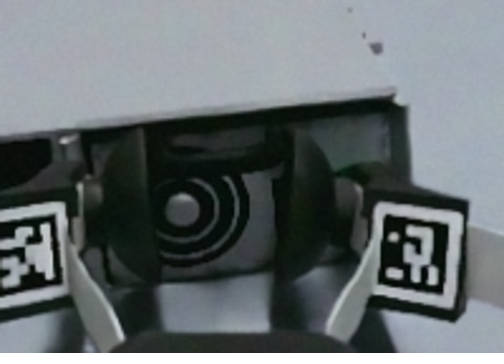

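Same as before. Release cleanly.

execute_actions(actions=[{"r1":{"base":{"strafe_m":0.006},"joints":{"gripper_m":-0.02},"pace":"slow"}}], cameras=[])

execute_actions(actions=[{"r1":{"joints":{"arm_m":0.2555,"gripper_m":0.002},"pace":"slow"}}], cameras=[])

execute_actions(actions=[{"r1":{"joints":{"arm_m":0.2465,"gripper_m":0.035},"pace":"slow"}}], cameras=[])

execute_actions(actions=[{"r1":{"joints":{"arm_m":0.22,"gripper_m":0.07}}}], cameras=["r1_wrist_camera"])

zoom_image(camera="r1_wrist_camera", region=[200, 190, 400, 330])

Scene clock: 308.20 s.
r1.base_odometry: x=-0.345 y=+0.809 heading=+2.472 (m, m, rad; r1's odometry frame)
r1.turned_by_wheels: +0.001 (rad since the last result)
r1.turned_by_imu: +0.001 (rad since the last result)
r1.base_tilt: forward=-0.1 right=-0.4 (deg)
r1.lidar_m: 0.36 0.37 1.69 1.63 1.85 1.69 1.58 1.68 2.28 2.47 0.57 0.40
r1.base_status: done
r1.joint_positions: lift_m=+0.687 arm_m=+0.262 wrist_yaw_rad=-0.019 wrist_pitch_rad=+0.226 wrist_roll_rad=+0.120 gripper_m=-0.019
r1.joint_status: all done
r1.motor_effort: lift_m=+23(25) arm_m=-5(11) wrist_yaw_rad=-3(28) wrist_pitch_rad=-18(17) wrist_roll_rad=+0(1) gripper_m=-21(29) wheel_0=+4(4) wheel_1=+2(6) wheel_2=+0(6) (%)
r1.hand_pose: x=+0.7127 y=-0.0929 z=+0.8004 quat_wxyz=(+0.992, +0.061, +0.112, -0.016) (m; r1's base frame)
r1.wrist_depth_mm: - - - - - - - / - - - - - - - / - - - - - - 647 / - - 324 304 427 399 384 / - 264 231 235 289 281 273 / 255 222 183 223 185 216 210 / 204 194 201 - 188 175 177
r2.base_odometry: x=+0.797 y=-1.247 heading=-2.454 (m, m, rad; r2's odometry frame)
r2.turned_by_wheels: +0.000 (rad since the last result)
r2.turned_by_imu: +0.000 (rad since the last result)
r2.base_tilt: forward=+0.1 right=-0.2 (deg)
r2.lidar_m: 0.80 0.84 1.46 2.44 2.56 0.70 0.66 0.71 2.38 2.28 1.46 0.85
r2.base_status: not commanded
r2.joint_positions: lift_m=+1.100 arm_m=+0.002 wrist_yaw_rad=+0.000 wrist_pitch_rad=+1.101 wrist_roll_rad=+0.012 gripper_m=+0.110
r2.joint_status: not commanded
r2.motor_effort: lift_m=+23(23) arm_m=+0(0) wrist_yaw_rad=+0(0) wrist_pitch_rad=-3(2) wrist_roll_rad=-1(0) gripper_m=-2(1) wheel_0=+3(3) wheel_1=+3(3) wheel_2=-2(2) (%)
r2.hand_pose: x=+0.3032 y=-0.0874 z=+1.0208 quat_wxyz=(+0.852, +0.005, +0.523, -0.003) (m; r2's base frame)
r2.wrist_depth_mm: 891 904 904 904 917 946 960 / 1078 1060 1060 1060 1098 1138 1118 / 1281 1308 1308 1336 1336 1336 1366 / 1464 1430 1430 1430 1430 1397 1430 / 1308 1308 1308 1308 1336 1336 1336 / 1229 1205 214 1205 206 1205 1229 / 1138 1138 1138 123 1160 1138 1160
pictures: none
No camera images: the call's "cameras" was empty. Leave "cameras" out to get every camera's image.

Scene clock: 309.27 s.
r1.base_odometry: x=-0.345 y=+0.809 heading=+2.472 (m, m, rad; r1's odometry frame)
r1.turned_by_wheels: +0.000 (rad since the last result)
r1.turned_by_imu: +0.000 (rad since the last result)
r1.base_tilt: forward=-0.1 right=-0.4 (deg)
r1.lidar_m: 0.36 0.39 1.68 1.64 1.83 1.69 1.59 1.67 2.27 2.47 0.58 0.39
r1.base_status: not commanded
r1.joint_positions: lift_m=+0.687 arm_m=+0.257 wrist_yaw_rad=-0.018 wrist_pitch_rad=+0.224 wrist_roll_rad=+0.120 gripper_m=+0.002
r1.joint_status: all done
r1.motor_effort: lift_m=+23(24) arm_m=-6(10) wrist_yaw_rad=-7(14) wrist_pitch_rad=-11(16) wrist_roll_rad=-1(1) gripper_m=-17(23) wheel_0=+4(4) wheel_1=+2(2) wheel_2=+1(1) (%)
r1.hand_pose: x=+0.7072 y=-0.0925 z=+0.8009 quat_wxyz=(+0.992, +0.061, +0.111, -0.016) (m; r1's base frame)
r1.wrist_depth_mm: - - - - - - - / - - - - - - - / - - - - - - 668 / - - 332 310 430 410 392 / - 290 238 238 293 286 274 / 258 240 190 226 183 219 213 / 204 196 203 - 189 176 179
r2.base_odometry: x=+0.797 y=-1.247 heading=-2.454 (m, m, rad; r2's odometry frame)
r2.turned_by_wheels: +0.000 (rad since the last result)
r2.turned_by_imu: +0.000 (rad since the last result)
r2.base_tilt: forward=+0.1 right=-0.2 (deg)
r2.lidar_m: 0.79 0.83 1.49 2.43 2.53 0.69 0.66 0.72 2.38 2.29 1.46 0.84
r2.base_status: not commanded
r2.joint_positions: lift_m=+1.100 arm_m=+0.002 wrist_yaw_rad=+0.000 wrist_pitch_rad=+1.101 wrist_roll_rad=+0.012 gripper_m=+0.110
r2.joint_status: not commanded
r2.motor_effort: lift_m=+22(23) arm_m=+0(1) wrist_yaw_rad=+0(0) wrist_pitch_rad=-2(2) wrist_roll_rad=+0(2) gripper_m=-1(1) wheel_0=+3(3) wheel_1=+3(3) wheel_2=-2(2) (%)
r2.hand_pose: x=+0.3032 y=-0.0874 z=+1.0208 quat_wxyz=(+0.852, +0.005, +0.523, -0.003) (m; r2's base frame)
r2.wrist_depth_mm: 891 904 904 931 917 946 946 / 1042 1060 1078 1078 1098 1118 1138 / 1281 1308 1308 1308 1366 1366 1366 / 1397 1430 1464 1397 1430 1430 1430 / 1336 1336 1308 1336 1308 1336 1336 / 1229 1205 214 1229 205 1229 1229 / 1138 1118 1160 124 1138 1138 1138
pictures: none
No camera images: the call's "cameras" was empty. Leave "cameras" out to get every camera's image.

Scene clock: 310.83 s.
r1.base_odometry: x=-0.345 y=+0.809 heading=+2.472 (m, m, rad; r1's odometry frame)
r1.turned_by_wheels: +0.000 (rad since the last result)
r1.turned_by_imu: +0.000 (rad since the last result)
r1.base_tilt: forward=+0.0 right=-0.3 (deg)
r1.lidar_m: 0.38 0.40 1.68 1.65 1.88 1.66 1.60 1.66 2.29 2.47 0.56 0.40
r1.base_status: not commanded
r1.joint_positions: lift_m=+0.687 arm_m=+0.248 wrist_yaw_rad=-0.019 wrist_pitch_rad=+0.222 wrist_roll_rad=+0.120 gripper_m=+0.035
r1.joint_status: all done
r1.motor_effort: lift_m=+23(23) arm_m=-9(12) wrist_yaw_rad=-2(19) wrist_pitch_rad=-4(13) wrist_roll_rad=-2(0) gripper_m=-4(17) wheel_0=+2(4) wheel_1=+0(2) wheel_2=+2(3) (%)
r1.hand_pose: x=+0.6987 y=-0.0928 z=+0.8016 quat_wxyz=(+0.992, +0.061, +0.110, -0.016) (m; r1's base frame)
r1.wrist_depth_mm: - - - - - - - / - - - - - - - / - - - - - - 683 / - - 336 317 436 415 397 / - 294 245 250 297 287 278 / 259 248 194 224 189 222 214 / 206 194 205 - 185 178 180
r2.base_odometry: x=+0.797 y=-1.247 heading=-2.454 (m, m, rad; r2's odometry frame)
r2.turned_by_wheels: +0.000 (rad since the last result)
r2.turned_by_imu: +0.000 (rad since the last result)
r2.base_tilt: forward=+0.1 right=-0.2 (deg)
r2.lidar_m: 0.78 0.83 1.51 2.42 2.52 0.70 0.66 0.71 2.37 2.28 1.44 0.82
r2.base_status: not commanded
r2.joint_positions: lift_m=+1.100 arm_m=+0.002 wrist_yaw_rad=+0.000 wrist_pitch_rad=+1.101 wrist_roll_rad=+0.012 gripper_m=+0.110
r2.joint_status: not commanded
r2.motor_effort: lift_m=+22(23) arm_m=-1(1) wrist_yaw_rad=+0(0) wrist_pitch_rad=-2(3) wrist_roll_rad=-1(3) gripper_m=-1(0) wheel_0=+3(3) wheel_1=+3(3) wheel_2=-2(2) (%)
r2.hand_pose: x=+0.3032 y=-0.0874 z=+1.0208 quat_wxyz=(+0.852, +0.005, +0.523, -0.003) (m; r2's base frame)
r2.wrist_depth_mm: 904 904 904 917 931 931 946 / 1060 1060 1078 1078 1078 1118 1138 / 1281 1308 1308 1336 1336 1336 1397 / 1430 1430 1430 1430 1430 1397 1430 / 1308 1308 1308 1308 1308 1308 1281 / 1205 1205 214 1229 205 1229 1229 / 1138 1118 1160 124 1138 1138 1160
pictures: none
No camera images: the call's "cameras" was empty. Leave "cameras" out to get every camera's image.

Scene clock: 311.97 s.
r1.base_odometry: x=-0.345 y=+0.809 heading=+2.471 (m, m, rad; r1's odometry frame)
r1.turned_by_wheels: +0.000 (rad since the last result)
r1.turned_by_imu: +0.000 (rad since the last result)
r1.base_tilt: forward=+0.0 right=-0.3 (deg)
r1.lidar_m: 0.36 0.39 1.68 1.64 1.86 1.66 1.59 1.68 2.31 2.47 0.57 0.39
r1.base_status: not commanded
r1.joint_positions: lift_m=+0.687 arm_m=+0.222 wrist_yaw_rad=-0.020 wrist_pitch_rad=+0.222 wrist_roll_rad=+0.120 gripper_m=+0.070
r1.joint_status: all done
r1.motor_effort: lift_m=+23(23) arm_m=-9(9) wrist_yaw_rad=-2(4) wrist_pitch_rad=-6(6) wrist_roll_rad=+0(1) gripper_m=-1(4) wheel_0=+2(2) wheel_1=+0(1) wheel_2=+2(2) (%)
r1.hand_pose: x=+0.6721 y=-0.0930 z=+0.8015 quat_wxyz=(+0.992, +0.061, +0.110, -0.017) (m; r1's base frame)
r1.wrist_depth_mm: - - - - - - - / - - - - - - - / - - - - - - 683 / - - 334 319 439 410 394 / - 314 273 278 282 289 277 / 260 241 224 229 203 221 214 / 205 198 204 - 190 176 180
r2.base_odometry: x=+0.797 y=-1.247 heading=-2.454 (m, m, rad; r2's odometry frame)
r2.turned_by_wheels: +0.000 (rad since the last result)
r2.turned_by_imu: +0.000 (rad since the last result)
r2.base_tilt: forward=+0.1 right=-0.2 (deg)
r2.lidar_m: 0.81 0.85 1.47 2.43 2.53 0.71 0.66 0.70 2.40 2.28 1.47 0.85
r2.base_status: not commanded
r2.joint_positions: lift_m=+1.100 arm_m=+0.002 wrist_yaw_rad=+0.000 wrist_pitch_rad=+1.101 wrist_roll_rad=+0.012 gripper_m=+0.110
r2.joint_status: not commanded
r2.motor_effort: lift_m=+23(23) arm_m=-1(0) wrist_yaw_rad=+0(0) wrist_pitch_rad=-3(3) wrist_roll_rad=+1(2) gripper_m=-1(1) wheel_0=+3(3) wheel_1=+3(3) wheel_2=-2(2) (%)
r2.hand_pose: x=+0.3032 y=-0.0874 z=+1.0208 quat_wxyz=(+0.852, +0.005, +0.523, -0.003) (m; r2's base frame)
r2.wrist_depth_mm: 904 904 917 917 917 931 960 / 1042 1060 1078 1078 1098 1118 1118 / 1281 1281 1281 1336 1336 1336 1366 / 1430 1397 1430 1430 1397 1464 1430 / 1308 1308 1336 1308 1336 1336 1336 / 1229 1205 214 1229 206 1229 1229 / 1160 1138 1160 124 1138 1138 1160
pictures: r1_wrist_camera
camera_calibration (this result's frames):
r1_wrist_camera: T_world_to_cam=[[-0.0782142, -0.991196, -0.106833, 0.0380106], [-0.255662, 0.12352, -0.958843, 0.997736], [0.963597, -0.0476821, -0.263072, -0.212833], [0, 0, 0, 1]] pos_world=[0.463141, -0.0957123, 0.904743]
Images, in order (width x height): r1_wrist_camera 616x392.

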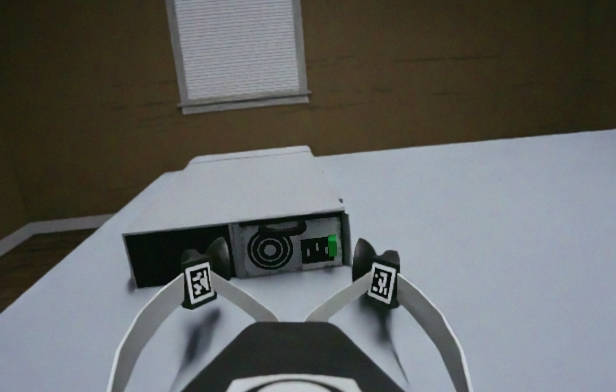

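Region (200, 190, 400, 330) of r1_wrist_camera's 616x392 image, scaled by 2.520; it fills the top 353 rows of this view, and the rest is white.

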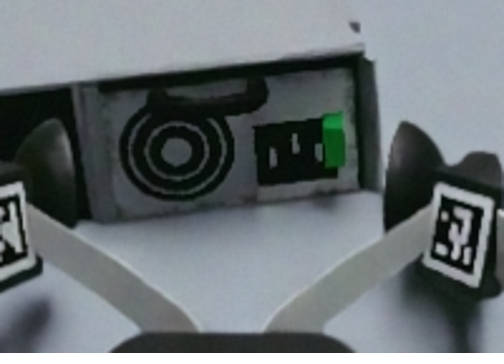

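execute_actions(actions=[{"r1":{"base":{"strafe_m":0.0035},"joints":{"lift_m":0.92,"gripper_m":0.012,"wrist_roll_rad":1.57,"wrist_yaw_rad":-0.035},"pace":"fast"}}], cameras=[])

execute_actions(actions=[{"r1":{"joints":{"wrist_pitch_rad":1.0,"arm_m":0.36}}}], cameras=[])

execute_actions(actions=[{"r1":{"joints":{"arm_m":0.3685,"lift_m":0.905},"pace":"slow"}}], cameras=[])

execute_actions(actions=[{"r1":{"joints":{"arm_m":0.373,"lift_m":0.891},"pace":"slow"}}], cameras=["r1_wrist_camera"])

Scene clock: 313.90 s.
r1.base_odometry: x=-0.347 y=+0.806 heading=+2.471 (m, m, rad; r1's odometry frame)
r1.turned_by_wheels: +0.000 (rad since the last result)
r1.turned_by_imu: +0.000 (rad since the last result)
r1.base_tilt: forward=-0.1 right=-0.3 (deg)
r1.lidar_m: 0.37 0.41 1.68 1.64 1.86 1.66 1.58 1.66 2.28 2.45 0.54 0.41
r1.base_status: done
r1.joint_positions: lift_m=+0.920 arm_m=+0.222 wrist_yaw_rad=-0.035 wrist_pitch_rad=+0.222 wrist_roll_rad=+1.570 gripper_m=+0.012
r1.joint_status: all done
r1.motor_effort: lift_m=+23(25) arm_m=-9(9) wrist_yaw_rad=-2(3) wrist_pitch_rad=-6(6) wrist_roll_rad=+3(2) gripper_m=-4(4) wheel_0=-2(5) wheel_1=+0(2) wheel_2=+1(3) (%)
r1.hand_pose: x=+0.6706 y=-0.0972 z=+1.0345 quat_wxyz=(+0.702, +0.704, +0.066, -0.091) (m; r1's base frame)
r1.wrist_depth_mm: - - - - 621 424 334 / - - - - 621 427 338 / - - - - 627 427 342 / - - - - 569 399 340 / - - - - 530 366 338 / - - 187 194 442 377 340 / - - - - 1863 368 334
r2.base_odometry: x=+0.797 y=-1.247 heading=-2.454 (m, m, rad; r2's odometry frame)
r2.turned_by_wheels: +0.000 (rad since the last result)
r2.turned_by_imu: +0.000 (rad since the last result)
r2.base_tilt: forward=+0.1 right=-0.2 (deg)
r2.lidar_m: 0.79 0.83 1.46 2.44 2.57 0.70 0.66 0.67 2.38 2.29 1.47 0.85
r2.base_status: not commanded
r2.joint_positions: lift_m=+1.100 arm_m=+0.002 wrist_yaw_rad=+0.000 wrist_pitch_rad=+1.101 wrist_roll_rad=+0.012 gripper_m=+0.110
r2.joint_status: not commanded
r2.motor_effort: lift_m=+23(23) arm_m=-1(0) wrist_yaw_rad=+0(0) wrist_pitch_rad=-2(2) wrist_roll_rad=-1(2) gripper_m=-2(2) wheel_0=+3(3) wheel_1=+3(3) wheel_2=-2(2) (%)
r2.hand_pose: x=+0.3032 y=-0.0874 z=+1.0208 quat_wxyz=(+0.852, +0.005, +0.523, -0.003) (m; r2's base frame)
r2.wrist_depth_mm: 891 904 917 904 931 946 946 / 1060 1060 1060 1078 1098 1118 1118 / 1281 1308 1308 1308 1366 1366 1366 / 1430 1430 1430 1397 1430 1430 1430 / 1308 1336 1308 1308 1308 1308 1308 / 1205 1205 214 1229 206 1229 1255 / 1160 1138 1138 124 1138 1160 1138
pictures: none
No camera images: the call's "cameras" was empty. Leave "cameras" out to get every camera's image.

Scene clock: 315.37 s.
r1.base_odometry: x=-0.347 y=+0.806 heading=+2.471 (m, m, rad; r1's odometry frame)
r1.turned_by_wheels: +0.000 (rad since the last result)
r1.turned_by_imu: +0.000 (rad since the last result)
r1.base_tilt: forward=+0.0 right=-0.4 (deg)
r1.lidar_m: 0.37 0.40 1.70 1.64 1.87 1.70 1.59 1.68 2.25 2.45 0.56 0.41
r1.base_status: not commanded
r1.joint_positions: lift_m=+0.920 arm_m=+0.358 wrist_yaw_rad=-0.035 wrist_pitch_rad=+1.001 wrist_roll_rad=+1.570 gripper_m=+0.012
r1.joint_status: all done
r1.motor_effort: lift_m=+22(22) arm_m=+9(6) wrist_yaw_rad=-2(0) wrist_pitch_rad=-2(3) wrist_roll_rad=+0(1) gripper_m=-5(5) wheel_0=-2(2) wheel_1=-1(0) wheel_2=+1(1) (%)
r1.hand_pose: x=+0.6819 y=-0.0928 z=+0.8552 quat_wxyz=(+0.615, +0.626, +0.329, -0.350) (m; r1's base frame)
r1.wrist_depth_mm: 504 427 359 314 278 249 229 / 517 427 362 314 279 250 232 / 1281 433 362 315 281 253 233 / - 384 325 310 285 253 236 / - 364 309 298 283 254 236 / 535 370 188 194 271 254 236 / - 415 329 - 281 252 237
r2.base_odometry: x=+0.797 y=-1.247 heading=-2.454 (m, m, rad; r2's odometry frame)
r2.turned_by_wheels: +0.000 (rad since the last result)
r2.turned_by_imu: +0.000 (rad since the last result)
r2.base_tilt: forward=+0.2 right=-0.2 (deg)
r2.lidar_m: 0.80 0.84 1.50 2.43 2.53 0.70 0.66 0.70 2.37 2.29 1.46 0.83
r2.base_status: not commanded
r2.joint_positions: lift_m=+1.100 arm_m=+0.002 wrist_yaw_rad=+0.000 wrist_pitch_rad=+1.101 wrist_roll_rad=+0.012 gripper_m=+0.110
r2.joint_status: not commanded
r2.motor_effort: lift_m=+23(23) arm_m=+0(1) wrist_yaw_rad=+0(0) wrist_pitch_rad=-2(2) wrist_roll_rad=-1(2) gripper_m=+0(1) wheel_0=+3(3) wheel_1=+3(3) wheel_2=-2(2) (%)
r2.hand_pose: x=+0.3032 y=-0.0874 z=+1.0208 quat_wxyz=(+0.852, +0.005, +0.523, -0.003) (m; r2's base frame)
r2.wrist_depth_mm: 904 891 904 917 931 931 946 / 1060 1078 1060 1078 1098 1118 1138 / 1308 1281 1336 1336 1308 1366 1366 / 1430 1430 1430 1430 1430 1430 1430 / 1308 1308 1336 1308 1336 1336 1336 / 1229 1182 213 1229 206 1255 1255 / 1138 1118 1138 124 1138 1138 1160
pictures: none
No camera images: the call's "cameras" was empty. Leave "cameras" out to get every camera's image.

Scene clock: 316.23 s.
r1.base_odometry: x=-0.347 y=+0.806 heading=+2.471 (m, m, rad; r1's odometry frame)
r1.turned_by_wheels: +0.000 (rad since the last result)
r1.turned_by_imu: +0.000 (rad since the last result)
r1.base_tilt: forward=+0.0 right=-0.4 (deg)
r1.lidar_m: 0.38 0.41 1.66 1.64 1.88 1.66 1.60 1.68 2.27 2.46 0.56 0.40
r1.base_status: not commanded
r1.joint_positions: lift_m=+0.905 arm_m=+0.367 wrist_yaw_rad=-0.035 wrist_pitch_rad=+1.001 wrist_roll_rad=+1.570 gripper_m=+0.012
r1.joint_status: all done
r1.motor_effort: lift_m=+16(21) arm_m=+9(6) wrist_yaw_rad=-2(1) wrist_pitch_rad=-4(2) wrist_roll_rad=+1(0) gripper_m=-6(4) wheel_0=-2(2) wheel_1=+0(0) wheel_2=+1(1) (%)
r1.hand_pose: x=+0.6903 y=-0.0928 z=+0.8406 quat_wxyz=(+0.615, +0.626, +0.329, -0.350) (m; r1's base frame)
r1.wrist_depth_mm: 484 404 343 298 265 236 220 / 484 407 343 298 266 236 220 / 496 410 347 300 267 237 222 / 504 359 303 297 268 241 222 / 508 343 289 282 270 240 222 / 504 347 188 195 257 244 224 / 1229 349 309 - 267 239 224
r2.base_odometry: x=+0.797 y=-1.247 heading=-2.454 (m, m, rad; r2's odometry frame)
r2.turned_by_wheels: +0.000 (rad since the last result)
r2.turned_by_imu: +0.000 (rad since the last result)
r2.base_tilt: forward=+0.1 right=-0.2 (deg)
r2.lidar_m: 0.79 0.81 1.53 2.43 2.55 0.70 0.67 0.71 2.37 2.28 1.48 0.82
r2.base_status: not commanded
r2.joint_positions: lift_m=+1.100 arm_m=+0.002 wrist_yaw_rad=+0.000 wrist_pitch_rad=+1.101 wrist_roll_rad=+0.012 gripper_m=+0.110
r2.joint_status: not commanded
r2.motor_effort: lift_m=+23(23) arm_m=-1(0) wrist_yaw_rad=+0(0) wrist_pitch_rad=-3(2) wrist_roll_rad=-3(2) gripper_m=-2(1) wheel_0=+3(3) wheel_1=+3(3) wheel_2=-2(2) (%)
r2.hand_pose: x=+0.3032 y=-0.0874 z=+1.0208 quat_wxyz=(+0.852, +0.005, +0.523, -0.003) (m; r2's base frame)
r2.wrist_depth_mm: 904 891 904 917 931 917 946 / 1060 1060 1078 1060 1098 1098 1118 / 1255 1281 1308 1308 1336 1366 1366 / 1430 1430 1430 1464 1397 1430 1464 / 1308 1336 1308 1308 1308 1308 1336 / 1229 1205 214 1229 205 1229 1229 / 1138 1118 1160 124 1138 1138 1138
pictures: none
No camera images: the call's "cameras" was empty. Leave "cameras" out to get every camera's image.

Scene clock: 317.03 s.
r1.base_odometry: x=-0.347 y=+0.806 heading=+2.471 (m, m, rad; r1's odometry frame)
r1.turned_by_wheels: +0.000 (rad since the last result)
r1.turned_by_imu: +0.000 (rad since the last result)
r1.base_tilt: forward=+0.0 right=-0.4 (deg)
r1.lidar_m: 0.36 0.41 1.67 1.64 1.87 1.66 1.58 1.66 2.31 2.44 0.57 0.39
r1.base_status: not commanded
r1.joint_positions: lift_m=+0.891 arm_m=+0.371 wrist_yaw_rad=-0.035 wrist_pitch_rad=+1.001 wrist_roll_rad=+1.570 gripper_m=+0.012
r1.joint_status: all done
r1.motor_effort: lift_m=+17(17) arm_m=+9(8) wrist_yaw_rad=-3(2) wrist_pitch_rad=-2(3) wrist_roll_rad=-2(0) gripper_m=-5(5) wheel_0=-2(2) wheel_1=+0(1) wheel_2=+1(1) (%)
r1.hand_pose: x=+0.6948 y=-0.0928 z=+0.8266 quat_wxyz=(+0.615, +0.626, +0.329, -0.350) (m; r1's base frame)
r1.wrist_depth_mm: 459 384 322 282 251 224 207 / 459 382 329 285 252 226 208 / 473 389 327 287 253 226 210 / 473 338 285 281 254 228 211 / 430 322 272 252 255 228 211 / 389 325 188 194 244 229 212 / 484 307 287 - 254 226 212
r2.base_odometry: x=+0.797 y=-1.247 heading=-2.454 (m, m, rad; r2's odometry frame)
r2.turned_by_wheels: +0.000 (rad since the last result)
r2.turned_by_imu: +0.000 (rad since the last result)
r2.base_tilt: forward=+0.1 right=-0.2 (deg)
r2.lidar_m: 0.78 0.83 1.50 2.42 2.57 0.71 0.66 0.71 2.39 2.27 1.45 0.82
r2.base_status: not commanded
r2.joint_positions: lift_m=+1.100 arm_m=+0.002 wrist_yaw_rad=+0.000 wrist_pitch_rad=+1.101 wrist_roll_rad=+0.012 gripper_m=+0.110
r2.joint_status: not commanded
r2.motor_effort: lift_m=+23(23) arm_m=-1(1) wrist_yaw_rad=+0(0) wrist_pitch_rad=-2(3) wrist_roll_rad=-1(1) gripper_m=-1(1) wheel_0=+3(3) wheel_1=+3(3) wheel_2=-2(2) (%)
r2.hand_pose: x=+0.3032 y=-0.0874 z=+1.0208 quat_wxyz=(+0.852, +0.005, +0.523, -0.003) (m; r2's base frame)
r2.wrist_depth_mm: 891 904 917 917 904 946 946 / 1060 1060 1078 1060 1078 1118 1118 / 1281 1308 1308 1336 1336 1366 1366 / 1430 1397 1430 1430 1430 1430 1430 / 1308 1336 1336 1308 1308 1308 1336 / 1205 1229 214 1229 205 1205 1229 / 1138 1138 1138 124 1160 1160 1160
pictures: r1_wrist_camera
camera_calibration (this result's frames):
r1_wrist_camera: T_world_to_cam=[[-0.859079, 0.0264462, -0.51116, 1.01393], [0.011019, 0.999388, 0.0331869, 0.103553], [0.511725, 0.0228776, -0.858845, 0.584831], [0, 0, 0, 1]] pos_world=[0.570632, -0.143683, 1.01712]
Images, in order (width x height): r1_wrist_camera 616x392.

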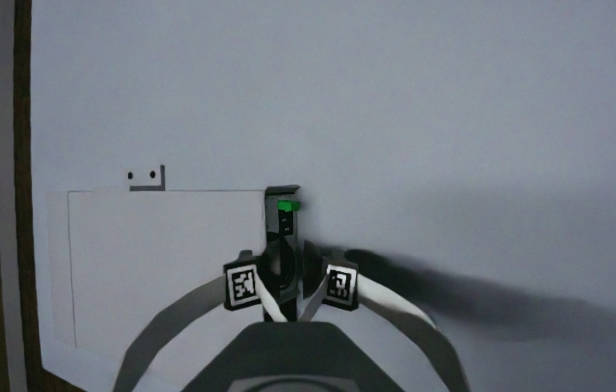

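execute_actions(actions=[{"r1":{"joints":{"arm_m":0.3785,"lift_m":0.8825},"pace":"slow"}}], cameras=[])

execute_actions(actions=[{"r1":{"joints":{"arm_m":0.382,"lift_m":0.8765},"pace":"slow"}}], cameras=["r1_wrist_camera"])

zoom_image(camera="r1_wrist_camera", region=[200, 170, 400, 330])

Scene clock: 317.90 s.
r1.base_odometry: x=-0.347 y=+0.806 heading=+2.471 (m, m, rad; r1's odometry frame)
r1.turned_by_wheels: +0.000 (rad since the last result)
r1.turned_by_imu: +0.000 (rad since the last result)
r1.base_tilt: forward=+0.0 right=-0.3 (deg)
r1.lidar_m: 0.36 0.41 1.66 1.64 1.86 1.67 1.60 1.67 2.28 2.46 0.54 0.40
r1.base_status: not commanded
r1.joint_positions: lift_m=+0.883 arm_m=+0.377 wrist_yaw_rad=-0.035 wrist_pitch_rad=+1.001 wrist_roll_rad=+1.570 gripper_m=+0.012
r1.joint_status: all done
r1.motor_effort: lift_m=+17(17) arm_m=+9(10) wrist_yaw_rad=-1(1) wrist_pitch_rad=-3(4) wrist_roll_rad=+1(1) gripper_m=-5(3) wheel_0=-2(2) wheel_1=-1(0) wheel_2=+1(1) (%)
r1.hand_pose: x=+0.7003 y=-0.0928 z=+0.8181 quat_wxyz=(+0.615, +0.626, +0.329, -0.350) (m; r1's base frame)
r1.wrist_depth_mm: 445 373 315 272 241 215 200 / 449 370 315 274 243 217 202 / 455 373 315 277 244 218 202 / 430 324 271 272 246 219 204 / 375 309 259 242 247 220 205 / 377 312 189 195 236 220 204 / 469 293 277 - 245 217 206
r2.base_odometry: x=+0.797 y=-1.247 heading=-2.454 (m, m, rad; r2's odometry frame)
r2.turned_by_wheels: +0.000 (rad since the last result)
r2.turned_by_imu: +0.000 (rad since the last result)
r2.base_tilt: forward=+0.1 right=-0.2 (deg)
r2.lidar_m: 0.78 0.83 1.49 2.43 2.55 0.71 0.64 0.71 2.37 2.27 1.47 0.83
r2.base_status: not commanded
r2.joint_positions: lift_m=+1.100 arm_m=+0.002 wrist_yaw_rad=+0.000 wrist_pitch_rad=+1.101 wrist_roll_rad=+0.012 gripper_m=+0.110
r2.joint_status: not commanded
r2.motor_effort: lift_m=+23(23) arm_m=+0(0) wrist_yaw_rad=+0(0) wrist_pitch_rad=-2(2) wrist_roll_rad=-3(1) gripper_m=+0(0) wheel_0=+3(3) wheel_1=+3(3) wheel_2=-2(2) (%)
r2.hand_pose: x=+0.3032 y=-0.0874 z=+1.0208 quat_wxyz=(+0.852, +0.005, +0.523, -0.003) (m; r2's base frame)
r2.wrist_depth_mm: 891 904 904 917 917 917 946 / 1060 1060 1078 1078 1138 1098 1118 / 1255 1308 1336 1308 1366 1366 1397 / 1397 1430 1430 1430 1430 1397 1430 / 1308 1308 1308 1336 1308 1336 1336 / 1205 1205 214 1229 205 1229 1229 / 1160 1138 1138 124 1160 1138 1160
pictures: none
No camera images: the call's "cameras" was empty. Leave "cameras" out to get every camera's image.

Scene clock: 318.57 s.
r1.base_odometry: x=-0.347 y=+0.806 heading=+2.471 (m, m, rad; r1's odometry frame)
r1.turned_by_wheels: +0.000 (rad since the last result)
r1.turned_by_imu: +0.000 (rad since the last result)
r1.base_tilt: forward=+0.0 right=-0.3 (deg)
r1.lidar_m: 0.36 0.39 1.68 1.64 1.85 1.63 1.57 1.66 2.30 2.46 0.55 0.40
r1.base_status: not commanded
r1.joint_positions: lift_m=+0.877 arm_m=+0.380 wrist_yaw_rad=-0.035 wrist_pitch_rad=+1.001 wrist_roll_rad=+1.570 gripper_m=+0.012
r1.joint_status: all done
r1.motor_effort: lift_m=+15(18) arm_m=+10(8) wrist_yaw_rad=+0(1) wrist_pitch_rad=-4(2) wrist_roll_rad=+0(0) gripper_m=-4(5) wheel_0=-2(1) wheel_1=+0(0) wheel_2=+1(1) (%)
r1.hand_pose: x=+0.7037 y=-0.0928 z=+0.8122 quat_wxyz=(+0.615, +0.626, +0.328, -0.350) (m; r1's base frame)
r1.wrist_depth_mm: 433 364 307 267 236 211 196 / 436 364 309 268 238 213 197 / 445 368 310 270 239 214 198 / 424 319 264 267 240 216 199 / 366 300 255 236 242 216 200 / 364 303 190 194 231 218 201 / 462 290 270 - 240 213 201
r2.base_odometry: x=+0.797 y=-1.247 heading=-2.454 (m, m, rad; r2's odometry frame)
r2.turned_by_wheels: +0.000 (rad since the last result)
r2.turned_by_imu: +0.000 (rad since the last result)
r2.base_tilt: forward=+0.1 right=-0.1 (deg)
r2.lidar_m: 0.79 0.83 1.48 2.42 2.51 0.72 0.66 0.72 2.37 2.28 1.45 0.83
r2.base_status: not commanded
r2.joint_positions: lift_m=+1.100 arm_m=+0.002 wrist_yaw_rad=+0.000 wrist_pitch_rad=+1.101 wrist_roll_rad=+0.012 gripper_m=+0.110
r2.joint_status: not commanded
r2.motor_effort: lift_m=+23(23) arm_m=+0(1) wrist_yaw_rad=+0(0) wrist_pitch_rad=-3(2) wrist_roll_rad=-3(2) gripper_m=-1(2) wheel_0=+3(3) wheel_1=+3(3) wheel_2=-2(2) (%)
r2.hand_pose: x=+0.3032 y=-0.0874 z=+1.0208 quat_wxyz=(+0.852, +0.005, +0.523, -0.003) (m; r2's base frame)
r2.wrist_depth_mm: 904 904 904 917 931 931 946 / 1060 1060 1060 1098 1098 1118 1138 / 1281 1308 1308 1308 1366 1366 1366 / 1430 1397 1397 1430 1430 1464 1397 / 1308 1308 1308 1308 1308 1336 1308 / 1205 1205 214 1229 206 1229 1229 / 1138 1118 1138 124 1138 1160 1160
pictures: r1_wrist_camera
camera_calibration (this result's frames):
r1_wrist_camera: T_world_to_cam=[[-0.859073, 0.0267316, -0.511155, 1.0142], [0.0113511, 0.999385, 0.033187, 0.103748], [0.511727, 0.0227079, -0.858848, 0.567953], [0, 0, 0, 1]] pos_world=[0.579461, -0.143693, 1.00276]
Images, in order (width x height): r1_wrist_camera 616x392.

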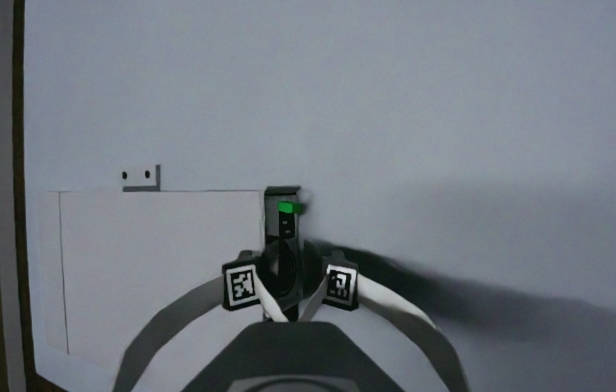

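Region (200, 170, 400, 330) of r1_wrist_camera's 616x392 image, scaled by 2.520; it fills the top 403 rows of this view, and the rest is white.

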